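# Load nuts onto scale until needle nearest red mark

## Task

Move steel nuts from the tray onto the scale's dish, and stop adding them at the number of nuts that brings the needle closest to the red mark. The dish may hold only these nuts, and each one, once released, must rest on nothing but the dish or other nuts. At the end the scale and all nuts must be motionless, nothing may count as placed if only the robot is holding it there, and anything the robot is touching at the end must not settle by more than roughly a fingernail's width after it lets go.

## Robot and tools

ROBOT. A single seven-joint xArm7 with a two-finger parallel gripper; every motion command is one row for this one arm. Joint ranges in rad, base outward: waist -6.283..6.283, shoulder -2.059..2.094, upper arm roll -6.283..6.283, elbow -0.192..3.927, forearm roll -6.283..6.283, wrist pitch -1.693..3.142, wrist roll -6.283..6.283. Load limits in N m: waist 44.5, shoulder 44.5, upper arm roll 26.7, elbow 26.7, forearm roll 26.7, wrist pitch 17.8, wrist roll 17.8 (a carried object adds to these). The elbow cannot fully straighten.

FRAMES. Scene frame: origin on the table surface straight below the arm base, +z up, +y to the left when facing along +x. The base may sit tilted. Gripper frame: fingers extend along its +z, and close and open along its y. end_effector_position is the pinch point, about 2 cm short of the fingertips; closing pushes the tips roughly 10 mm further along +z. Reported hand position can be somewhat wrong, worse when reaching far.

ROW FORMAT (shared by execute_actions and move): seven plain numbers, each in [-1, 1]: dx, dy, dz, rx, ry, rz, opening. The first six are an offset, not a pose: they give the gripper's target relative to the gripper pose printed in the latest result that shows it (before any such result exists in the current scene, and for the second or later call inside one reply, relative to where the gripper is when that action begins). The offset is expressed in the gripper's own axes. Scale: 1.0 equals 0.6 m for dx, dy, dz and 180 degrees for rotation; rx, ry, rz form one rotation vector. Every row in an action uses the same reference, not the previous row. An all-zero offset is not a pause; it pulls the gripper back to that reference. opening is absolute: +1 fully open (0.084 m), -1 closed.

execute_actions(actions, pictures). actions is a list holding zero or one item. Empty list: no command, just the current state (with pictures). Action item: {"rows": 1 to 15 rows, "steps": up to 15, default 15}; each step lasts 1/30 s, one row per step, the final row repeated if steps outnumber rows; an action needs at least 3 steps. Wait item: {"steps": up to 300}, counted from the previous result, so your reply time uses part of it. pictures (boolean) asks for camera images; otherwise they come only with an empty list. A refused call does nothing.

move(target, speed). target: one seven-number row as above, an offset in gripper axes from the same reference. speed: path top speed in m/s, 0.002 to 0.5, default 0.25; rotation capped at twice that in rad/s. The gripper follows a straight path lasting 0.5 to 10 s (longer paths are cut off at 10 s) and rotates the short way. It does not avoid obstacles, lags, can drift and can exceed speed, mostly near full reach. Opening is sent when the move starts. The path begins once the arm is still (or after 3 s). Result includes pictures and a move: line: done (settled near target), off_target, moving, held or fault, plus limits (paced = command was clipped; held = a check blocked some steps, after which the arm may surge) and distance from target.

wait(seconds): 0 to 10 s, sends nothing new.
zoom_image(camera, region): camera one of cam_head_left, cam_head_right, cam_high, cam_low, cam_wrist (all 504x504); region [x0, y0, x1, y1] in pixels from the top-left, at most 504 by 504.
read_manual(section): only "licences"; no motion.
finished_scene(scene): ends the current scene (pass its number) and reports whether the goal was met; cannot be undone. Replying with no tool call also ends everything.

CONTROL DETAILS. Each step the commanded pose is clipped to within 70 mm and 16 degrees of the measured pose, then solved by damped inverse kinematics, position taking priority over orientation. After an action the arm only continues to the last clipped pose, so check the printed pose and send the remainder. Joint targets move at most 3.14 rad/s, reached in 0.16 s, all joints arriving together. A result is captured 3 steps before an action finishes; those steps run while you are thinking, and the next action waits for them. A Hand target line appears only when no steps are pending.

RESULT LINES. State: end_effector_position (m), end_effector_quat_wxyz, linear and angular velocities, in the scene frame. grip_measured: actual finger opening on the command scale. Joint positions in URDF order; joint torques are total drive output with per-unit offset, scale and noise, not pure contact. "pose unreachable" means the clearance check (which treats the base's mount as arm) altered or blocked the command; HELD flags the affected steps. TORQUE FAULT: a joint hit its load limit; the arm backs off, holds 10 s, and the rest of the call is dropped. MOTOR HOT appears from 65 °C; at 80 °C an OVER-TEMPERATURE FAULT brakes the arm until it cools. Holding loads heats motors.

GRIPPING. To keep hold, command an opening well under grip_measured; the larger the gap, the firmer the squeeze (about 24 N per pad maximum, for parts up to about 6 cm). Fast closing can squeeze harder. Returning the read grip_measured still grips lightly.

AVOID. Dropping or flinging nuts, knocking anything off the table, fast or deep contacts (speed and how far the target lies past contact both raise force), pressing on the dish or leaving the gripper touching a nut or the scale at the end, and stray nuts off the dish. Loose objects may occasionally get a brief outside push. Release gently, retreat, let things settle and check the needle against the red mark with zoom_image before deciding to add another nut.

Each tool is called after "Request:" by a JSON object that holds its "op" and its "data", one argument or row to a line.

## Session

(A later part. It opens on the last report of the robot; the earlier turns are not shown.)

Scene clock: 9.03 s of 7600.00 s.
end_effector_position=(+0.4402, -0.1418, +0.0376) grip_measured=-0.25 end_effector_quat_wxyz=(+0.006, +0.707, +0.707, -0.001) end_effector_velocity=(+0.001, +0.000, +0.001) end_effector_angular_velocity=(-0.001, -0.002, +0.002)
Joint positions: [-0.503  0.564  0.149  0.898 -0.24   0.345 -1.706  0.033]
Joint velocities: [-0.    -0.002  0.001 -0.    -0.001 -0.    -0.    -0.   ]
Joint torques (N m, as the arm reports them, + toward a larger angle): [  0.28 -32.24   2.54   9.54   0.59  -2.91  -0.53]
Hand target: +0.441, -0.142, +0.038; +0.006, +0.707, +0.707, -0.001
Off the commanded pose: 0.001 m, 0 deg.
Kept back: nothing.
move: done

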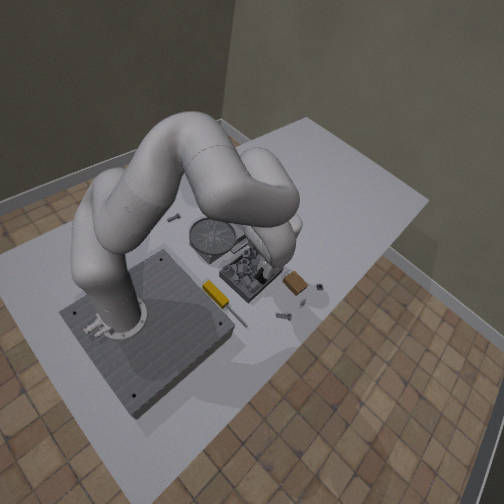

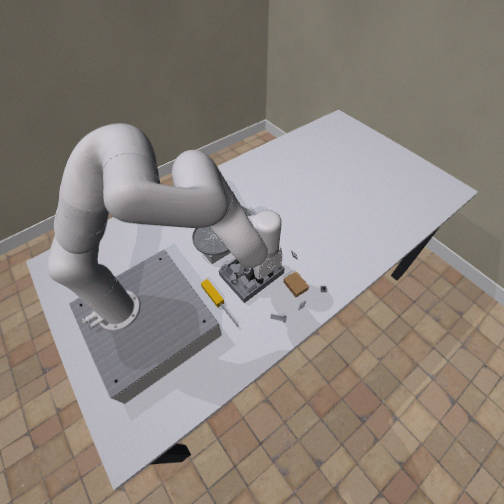

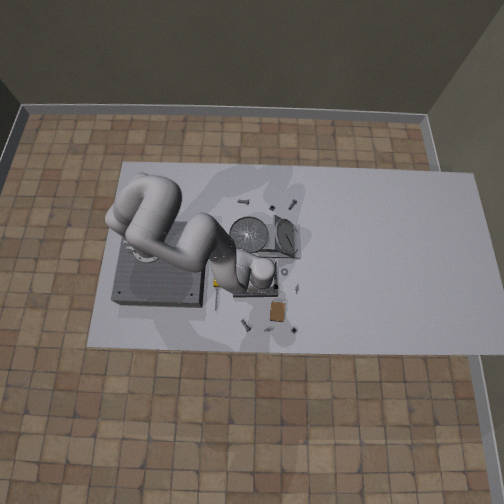

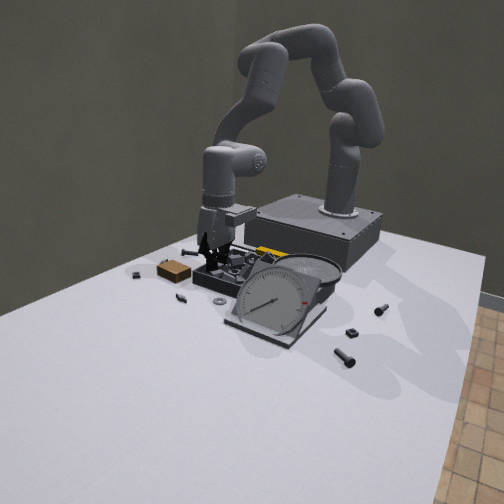

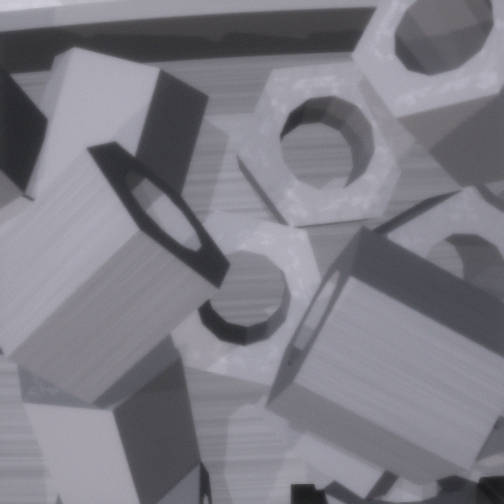

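Request:
{"op": "move", "data": {
  "target": [0,0,-0.2,0,0,0,-0.6],
  "speed": 0.15
}}

Request:
{"op": "move", "data": {
  "target": [0.436,-0.04,0,0,0,0,-0.6],
  "speed": 0.2
}}

Request:
{"op": "move", "data": {
  "target": [0,0,0.095,0,0,0,-0.6],
  "speed": 0.06
}}

Request:
{"op": "move", "data": {
  "target": [0,0,0,0,0,0,0.0]
}}

Request:
{"op": "move", "data": {
  "target": [0,0,-0.1,0,0,0,0.15],
  "speed": 0.15
}}

Request:
{"op": "move", "data": {
  "target": [-0.432,-0.058,0,0,0,0,0.15],
  "speed": 0.25
}}

Request:
{"op": "zoom_image", "data": {
  "camera": "cam_low",
  "region": [220,240,350,350]
}}

Scene clock: 10.50 s of 7600.00 s.
end_effector_position=(+0.4393, -0.1405, +0.1572) grip_measured=-0.25 end_effector_quat_wxyz=(+0.005, +0.707, +0.707, -0.001) end_effector_velocity=(+0.003, -0.001, +0.005) end_effector_angular_velocity=(-0.003, -0.007, +0.002)
Joint positions: [-0.565  0.243  0.238  0.873 -0.098  0.638 -1.81   0.033]
Joint velocities: [ 0.    -0.006  0.001  0.005  0.002  0.004 -0.003  0.   ]
Joint torques (N m, as the arm reports them, + toward a larger angle): [  0.48 -28.5    1.88  12.53   0.65  -2.98  -0.62]
Hand target: +0.440, -0.141, +0.158; +0.006, +0.707, +0.707, -0.001
Off the commanded pose: 0.000 m, 0 deg.
Kept back: nothing.
move: done

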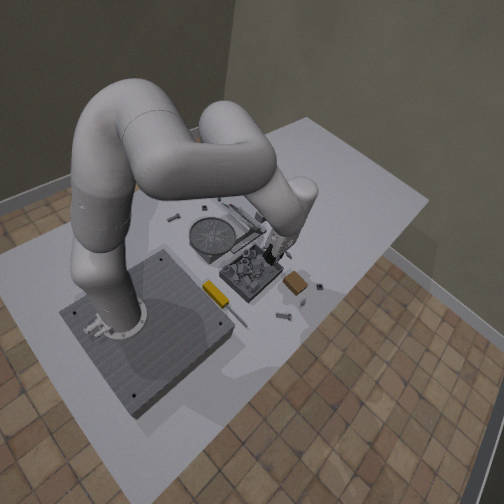

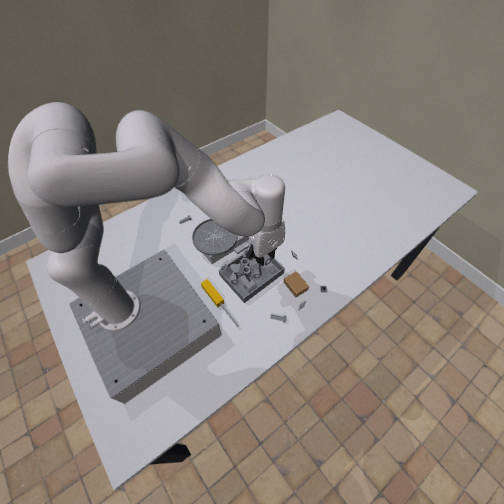

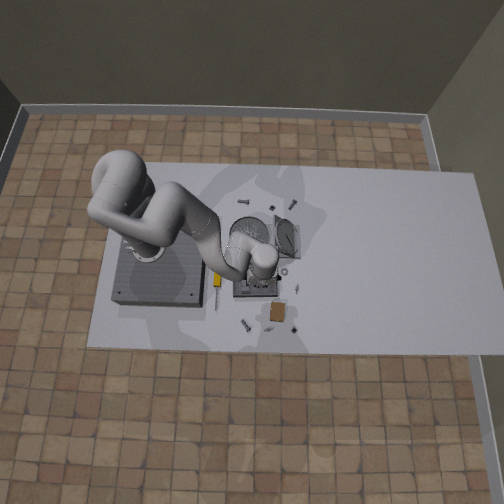

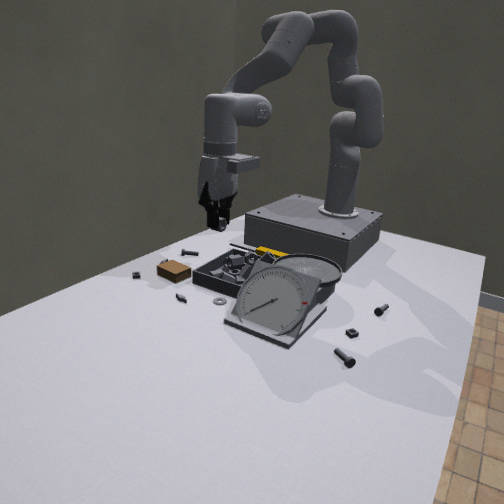

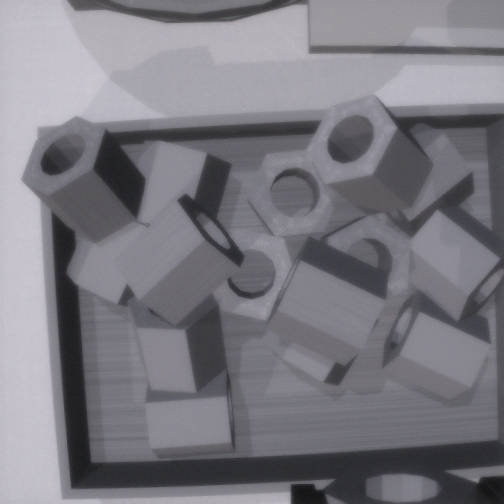

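Scene clock: 12.23 s of 7600.00 s.
end_effector_position=(+0.4148, +0.1212, +0.1552) grip_measured=-0.25 end_effector_quat_wxyz=(+0.004, +0.707, +0.707, -0.000) end_effector_velocity=(-0.001, +0.006, +0.000) end_effector_angular_velocity=(-0.001, -0.000, +0.008)
Joint positions: [-0.205  0.177  0.466  0.763 -0.136  0.608 -1.188  0.033]
Joint velocities: [ 0.01   0.002  0.004  0.003 -0.005  0.002  0.01  -0.   ]
Joint torques (N m, as the arm reports them, + toward a larger angle): [  1.   -24.53   2.55  12.39   0.57  -3.01  -0.53]
Hand target: +0.415, +0.122, +0.155; +0.004, +0.707, +0.707, -0.000
Off the commanded pose: 0.001 m, 0 deg.
Kept back: nothing.
move: done

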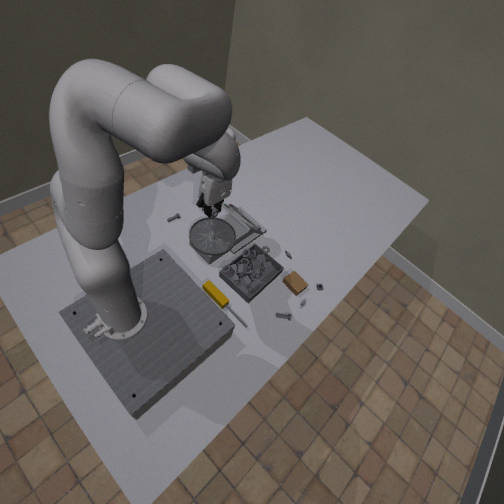

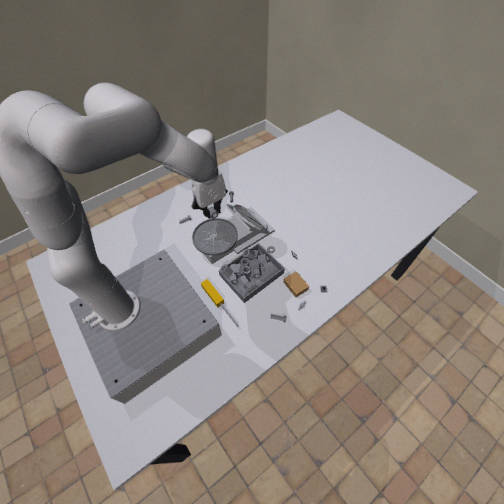

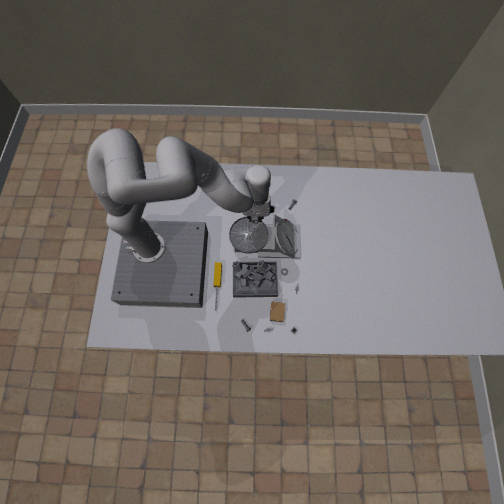

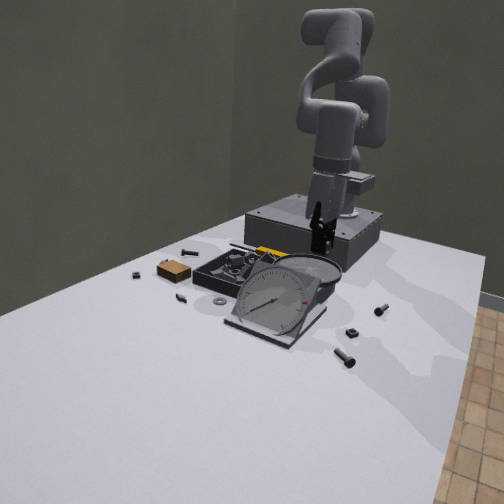

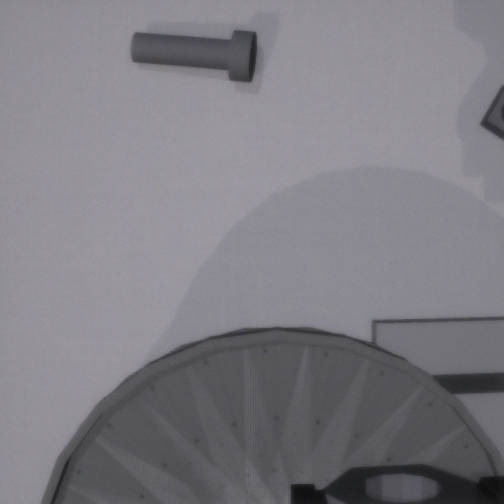

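Scene clock: 13.53 s of 7600.00 s.
end_effector_position=(+0.4152, +0.1209, +0.0984) grip_measured=-0.25 end_effector_quat_wxyz=(+0.004, +0.707, +0.707, +0.000) end_effector_velocity=(+0.001, -0.001, -0.001) end_effector_angular_velocity=(-0.001, -0.001, -0.003)
Joint positions: [-0.156  0.34   0.393  0.76  -0.288  0.459 -1.078  0.033]
Joint velocities: [ 0.002  0.003 -0.004  0.001 -0.004 -0.003  0.004  0.   ]
Joint torques (N m, as the arm reports them, + toward a larger angle): [  0.14 -27.2    3.9   10.58   0.4   -3.05  -0.76]
Hand target: +0.415, +0.121, +0.098; +0.004, +0.707, +0.707, -0.000
Off the commanded pose: 0.000 m, 0 deg.
Kept back: nothing.
move: done

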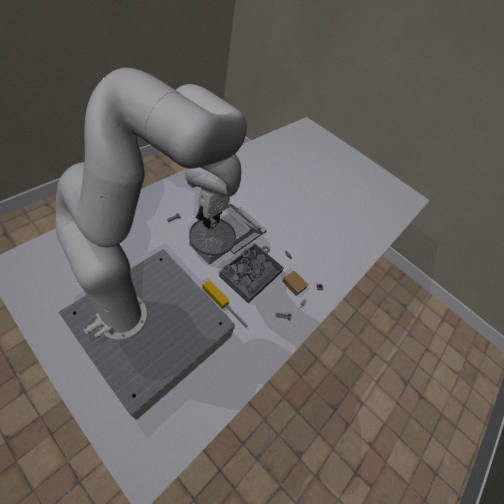

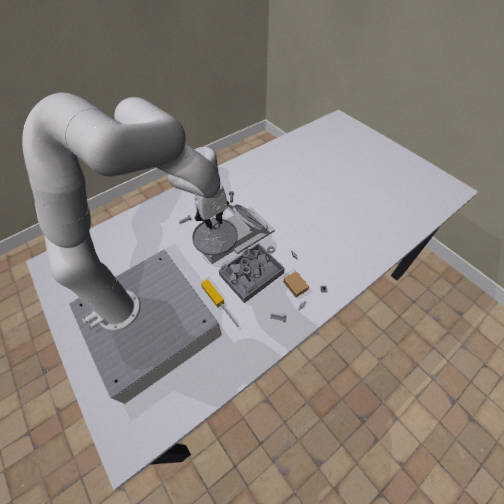

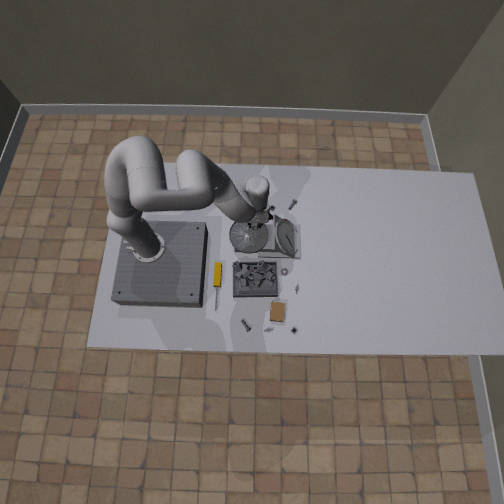

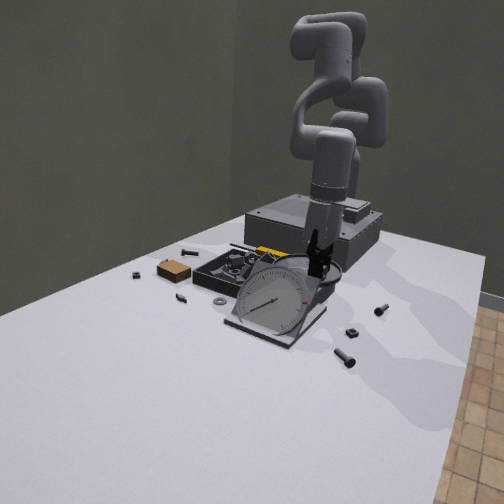

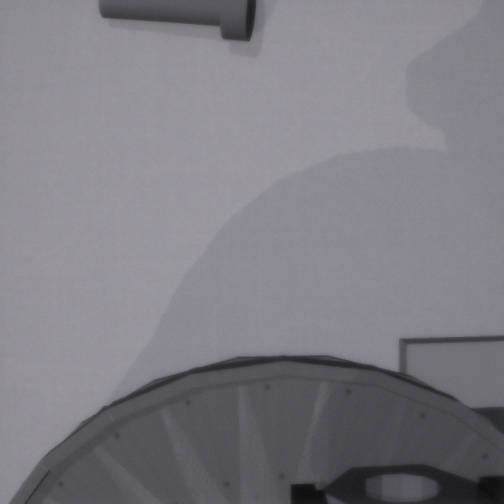

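Scene clock: 14.03 s of 7600.00 s.
end_effector_position=(+0.4152, +0.1209, +0.0984) grip_measured=-0.01 end_effector_quat_wxyz=(+0.004, +0.707, +0.707, +0.000) end_effector_velocity=(-0.000, +0.000, -0.000) end_effector_angular_velocity=(+0.000, +0.002, -0.001)
Joint positions: [-0.156  0.34   0.393  0.76  -0.288  0.459 -1.078  0.044]
Joint velocities: [ 0.001  0.001 -0.    -0.     0.001  0.     0.001 -0.   ]
Joint torques (N m, as the arm reports them, + toward a larger angle): [  0.17 -26.57   3.57  10.33   0.54  -2.86  -0.64]
Hand target: +0.415, +0.121, +0.098; +0.004, +0.707, +0.707, +0.000
Off the commanded pose: 0.000 m, 0 deg.
Kept back: nothing.
move: done

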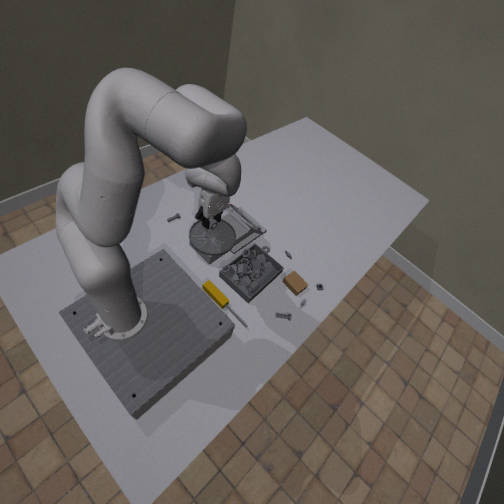

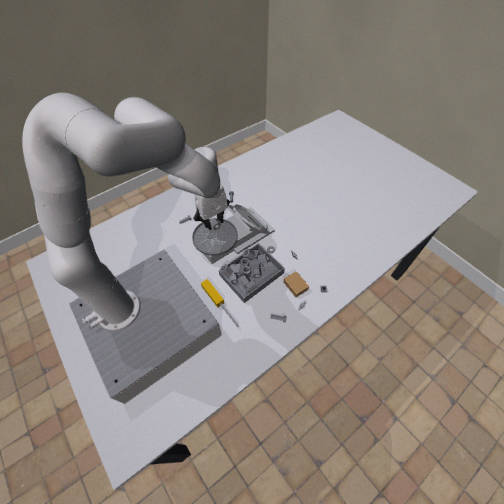

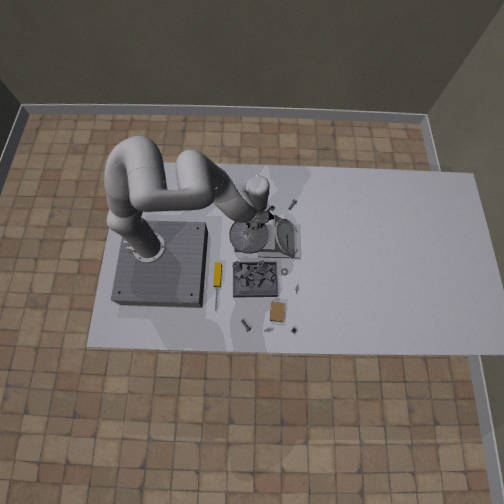

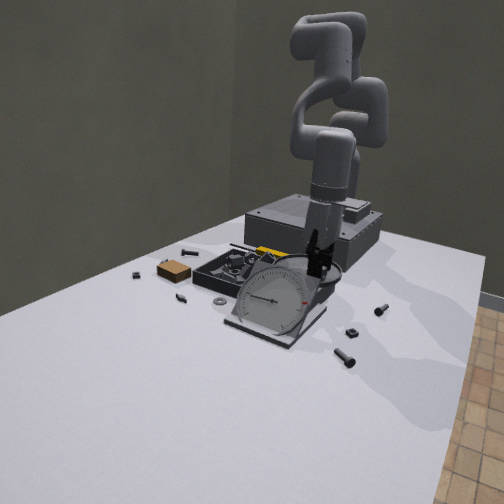

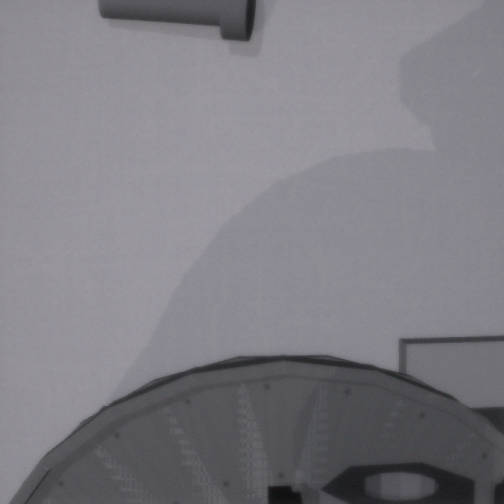

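Scene clock: 14.90 s of 7600.00 s.
end_effector_position=(+0.4147, +0.1212, +0.1580) grip_measured=+0.14 end_effector_quat_wxyz=(+0.004, +0.707, +0.707, -0.000) end_effector_velocity=(+0.002, +0.000, +0.003) end_effector_angular_velocity=(+0.001, -0.004, +0.000)
Joint positions: [-0.205  0.169  0.466  0.764 -0.128  0.616 -1.194  0.05 ]
Joint velocities: [-0.003 -0.005  0.002  0.003  0.004  0.003 -0.004  0.   ]
Joint torques (N m, as the arm reports them, + toward a larger angle): [  0.16 -23.56   2.15  11.96   0.26  -2.83  -0.55]
Hand target: +0.415, +0.121, +0.159; +0.004, +0.707, +0.707, +0.000
Off the commanded pose: 0.000 m, 0 deg.
Kept back: nothing.
move: done

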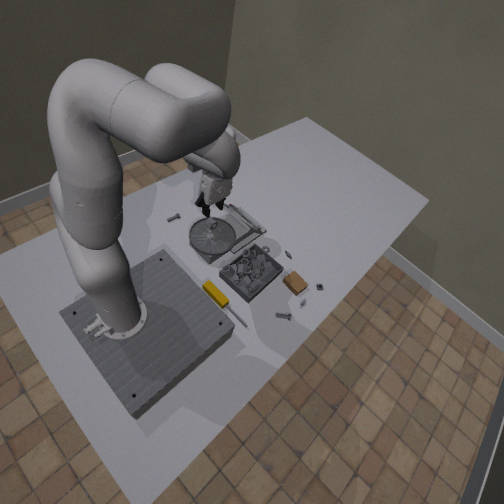

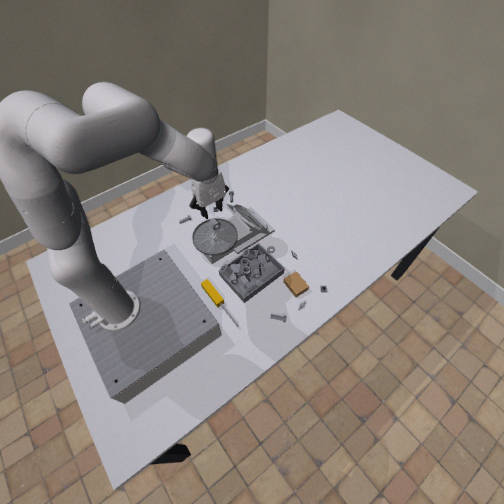

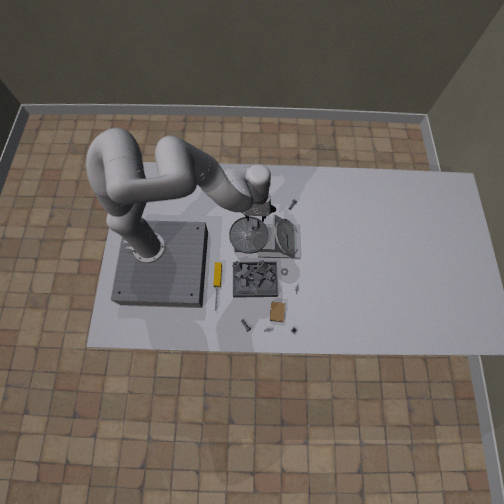

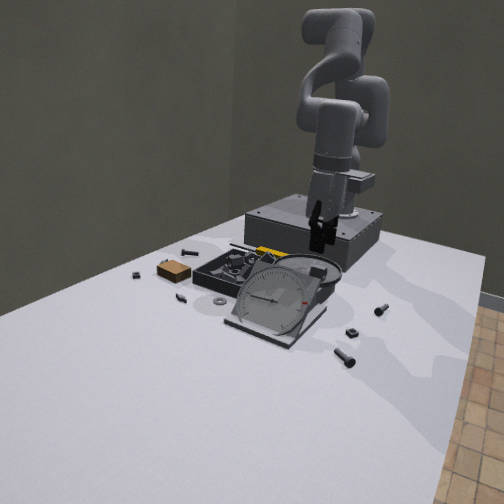

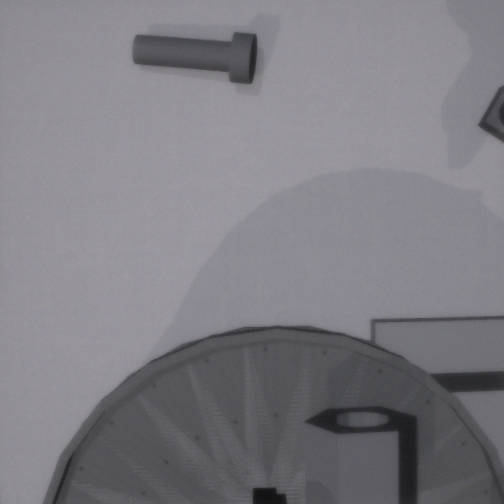

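Scene clock: 16.40 s of 7600.00 s.
end_effector_position=(+0.3803, -0.1383, +0.1598) grip_measured=+0.14 end_effector_quat_wxyz=(+0.005, +0.707, +0.707, -0.002) end_effector_velocity=(-0.000, -0.006, +0.001) end_effector_angular_velocity=(+0.001, -0.002, -0.007)
Joint positions: [-0.568  0.078  0.2    0.664 -0.032  0.587 -1.897  0.05 ]
Joint velocities: [-0.009  0.003 -0.007  0.005  0.003  0.    -0.012  0.   ]
Joint torques (N m, as the arm reports them, + toward a larger angle): [  0.19 -23.01   0.59  12.16   0.34  -2.73  -0.44]
Hand target: +0.380, -0.139, +0.160; +0.005, +0.707, +0.707, -0.002
Off the commanded pose: 0.001 m, 0 deg.
Kept back: nothing.
move: done

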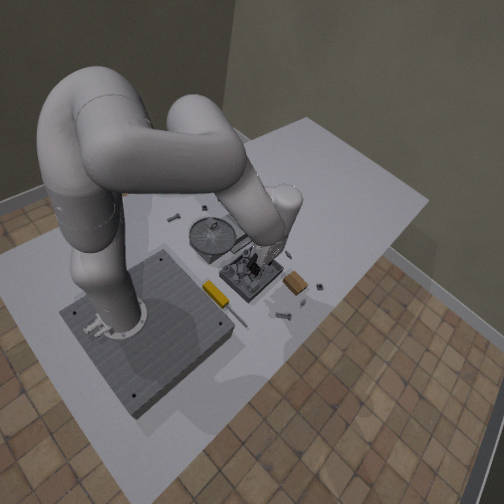

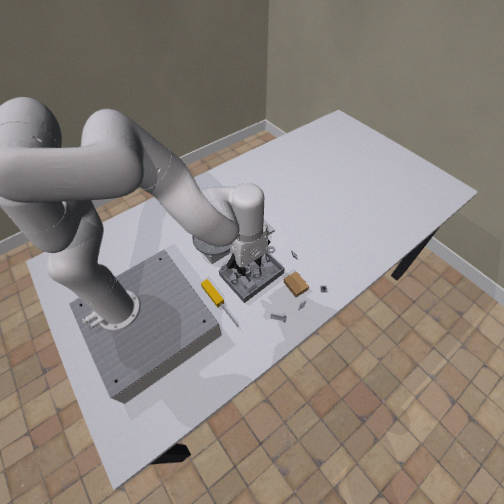

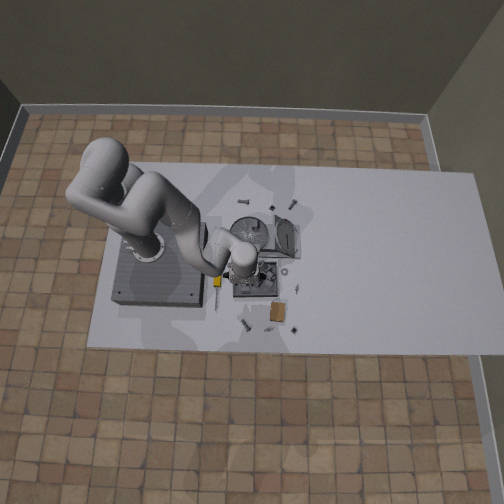

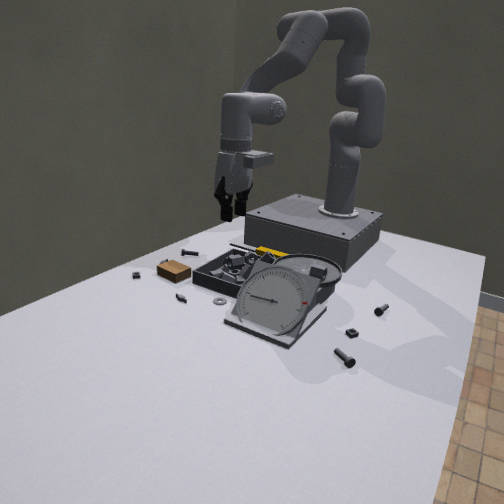

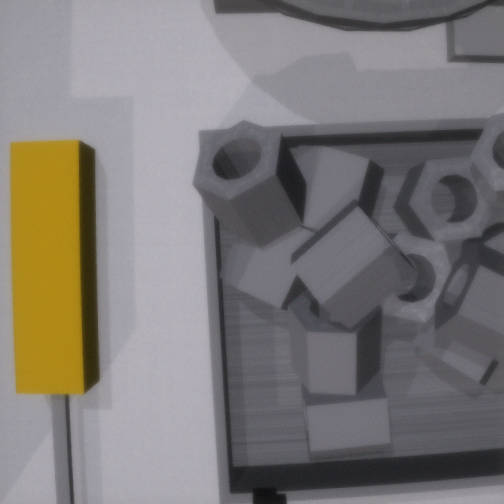

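Region (220, 240, 350, 350) of cam_low's 504x504 image, scaled by 3.877, with more detail than that image has; it fills the top 426 rows of this view, and the rest is white.

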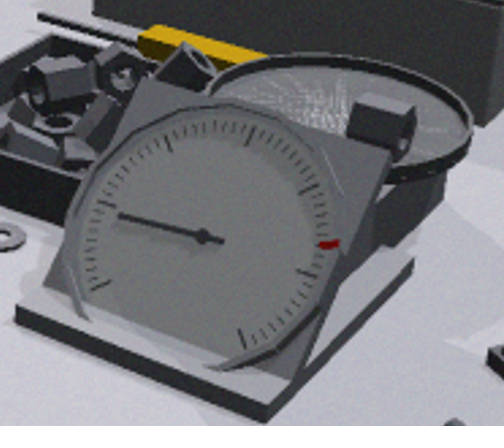

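Request:
{"op": "move", "data": {
  "target": [0,0.008,0.13,0,0,0,0.15],
  "speed": 0.1
}}

Request:
{"op": "move", "data": {
  "target": [0,0,0.072,0,0,0,0.15],
  "speed": 0.035
}}

Request:
{"op": "move", "data": {
  "target": [0,0,0,0,0,0,-0.6]
}}

Scene clock: 17.83 s of 7600.00 s.
end_effector_position=(+0.3855, -0.1391, +0.0820) grip_measured=+0.14 end_effector_quat_wxyz=(+0.005, +0.707, +0.707, -0.002) end_effector_velocity=(-0.001, +0.001, -0.002) end_effector_angular_velocity=(+0.001, +0.004, -0.001)
Joint positions: [-0.54   0.322  0.158  0.676 -0.147  0.36  -1.809  0.05 ]
Joint velocities: [ 0.001  0.005 -0.001 -0.001 -0.002 -0.002  0.002 -0.   ]
Joint torques (N m, as the arm reports them, + toward a larger angle): [  0.18 -26.33   1.58   9.83   0.48  -2.83  -0.55]
Hand target: +0.385, -0.139, +0.082; +0.005, +0.707, +0.707, -0.002
Off the commanded pose: 0.000 m, 0 deg.
Kept back: nothing.
move: done

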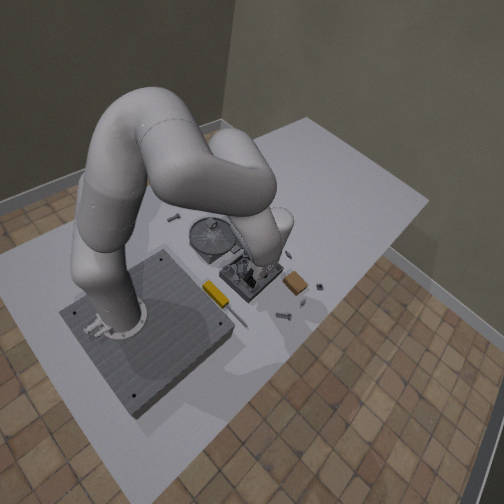

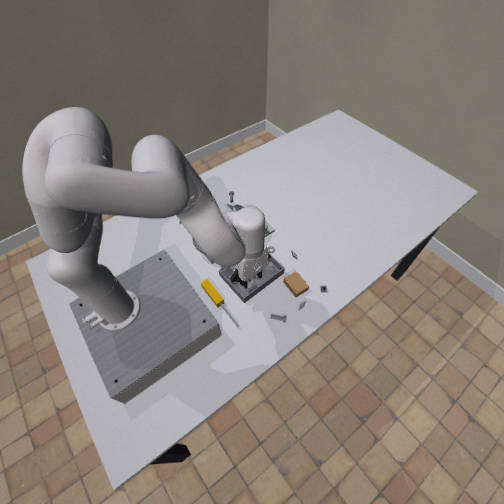

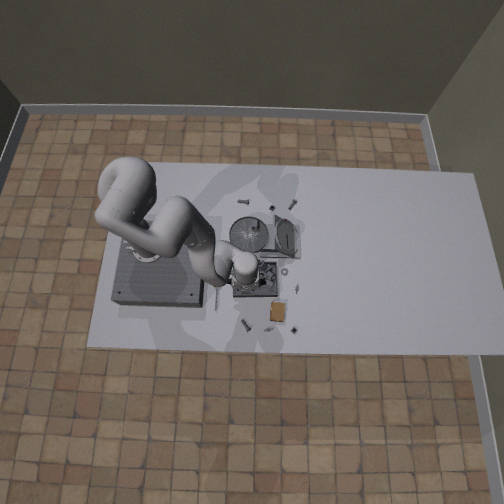

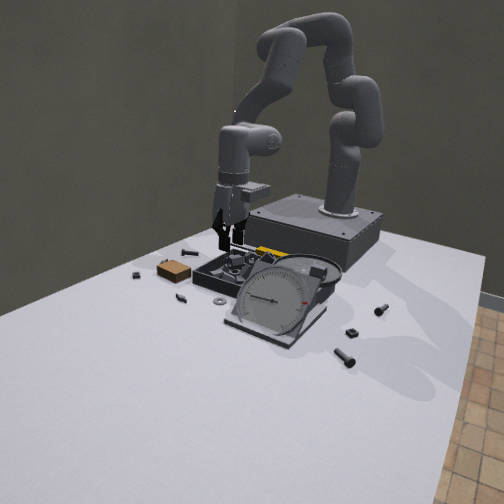

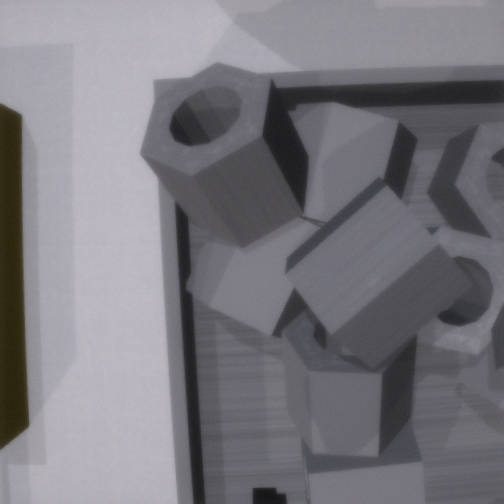

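Scene clock: 19.37 s of 7600.00 s.
end_effector_position=(+0.3857, -0.1395, +0.0389) grip_measured=+0.14 end_effector_quat_wxyz=(+0.005, +0.707, +0.707, -0.001) end_effector_velocity=(+0.001, -0.001, -0.000) end_effector_angular_velocity=(-0.002, -0.004, -0.001)
Joint positions: [-0.501  0.463  0.105  0.702 -0.202  0.244 -1.766  0.05 ]
Joint velocities: [ 0.001  0.002 -0.003  0.003 -0.001 -0.004  0.    -0.   ]
Joint torques (N m, as the arm reports them, + toward a larger angle): [  0.09 -28.76   1.51   8.58   0.42  -2.75  -0.58]
Hand target: +0.386, -0.139, +0.039; +0.005, +0.707, +0.707, -0.002
Off the commanded pose: 0.000 m, 0 deg.
Kept back: nothing.
move: done

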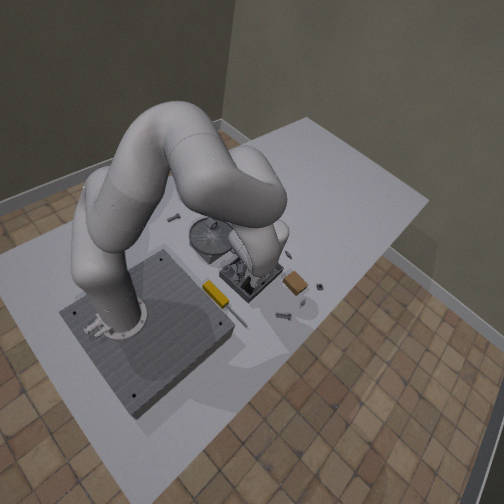

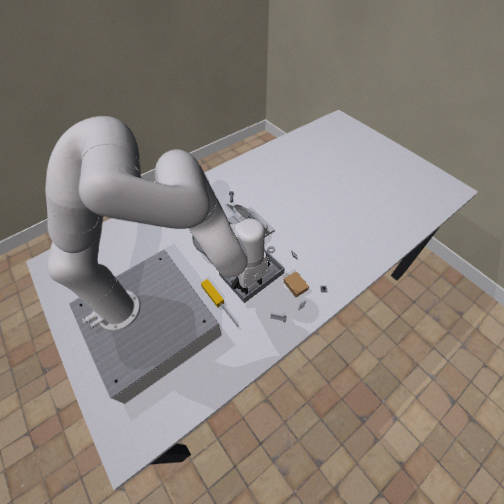

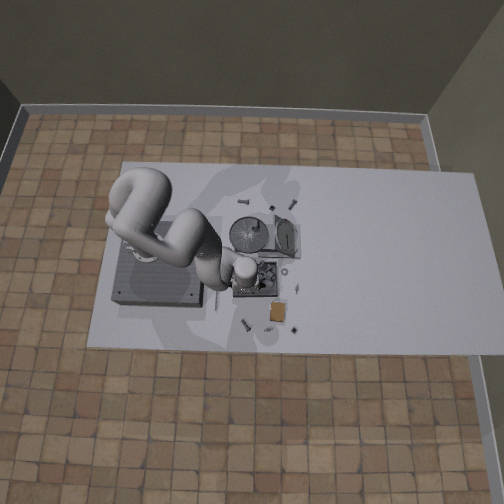

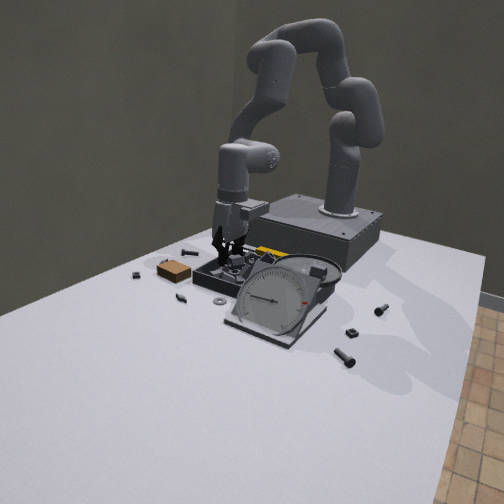

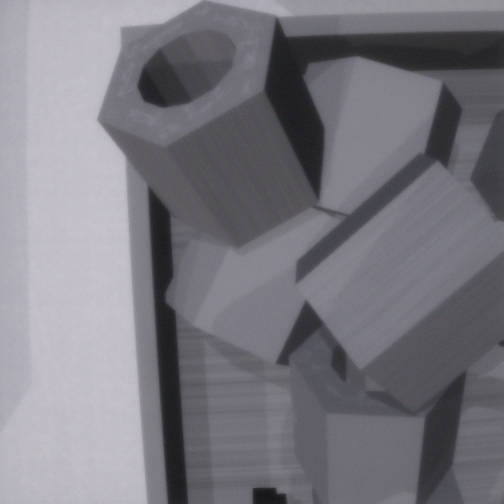

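Scene clock: 19.87 s of 7600.00 s.
end_effector_position=(+0.3856, -0.1396, +0.0389) grip_measured=-0.33 end_effector_quat_wxyz=(+0.005, +0.707, +0.707, -0.002) end_effector_velocity=(-0.000, +0.000, -0.000) end_effector_angular_velocity=(+0.000, +0.000, -0.001)
Joint positions: [-0.501  0.463  0.105  0.702 -0.202  0.245 -1.766  0.03 ]
Joint velocities: [ 0.     0.    -0.     0.     0.001  0.    -0.    -0.   ]
Joint torques (N m, as the arm reports them, + toward a larger angle): [  0.82 -28.6    2.09   8.89   0.55  -2.92  -0.8 ]
Hand target: +0.386, -0.140, +0.039; +0.005, +0.707, +0.707, -0.001
Off the commanded pose: 0.000 m, 0 deg.
Kept back: nothing.
move: done

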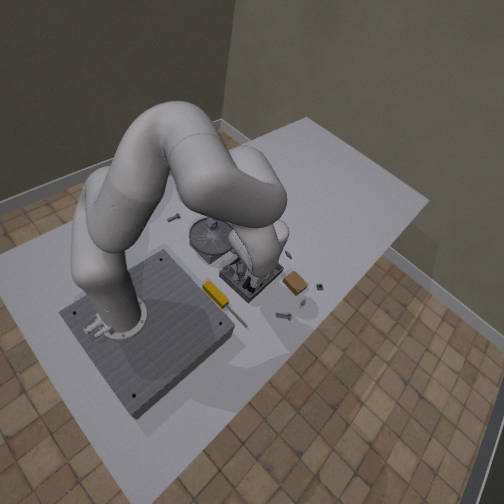

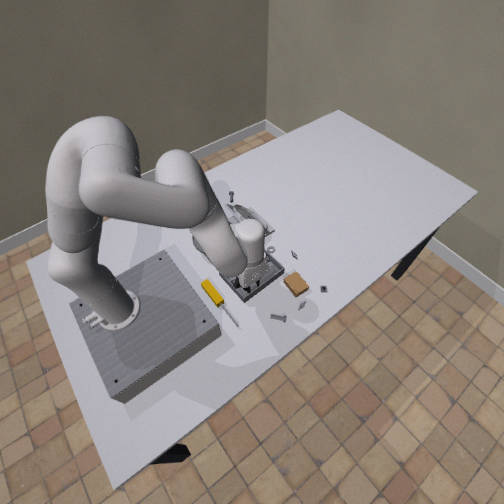

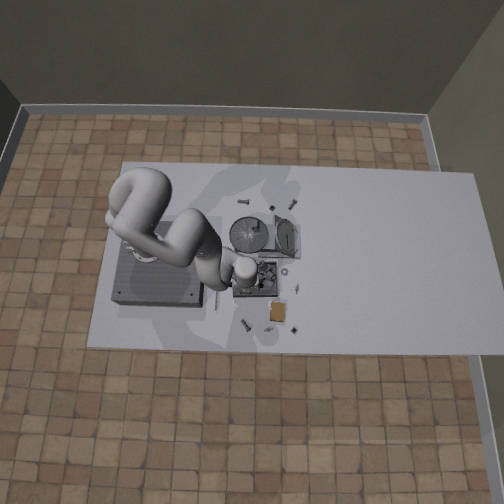

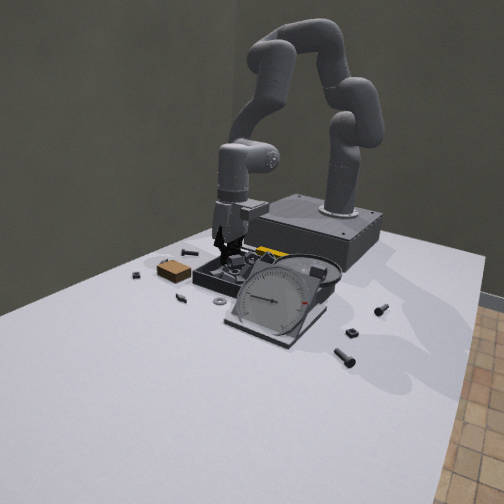

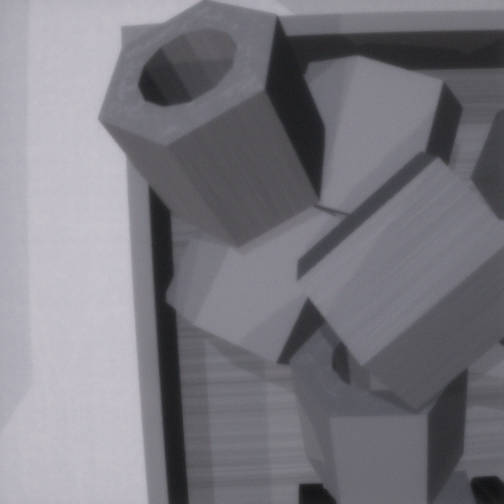

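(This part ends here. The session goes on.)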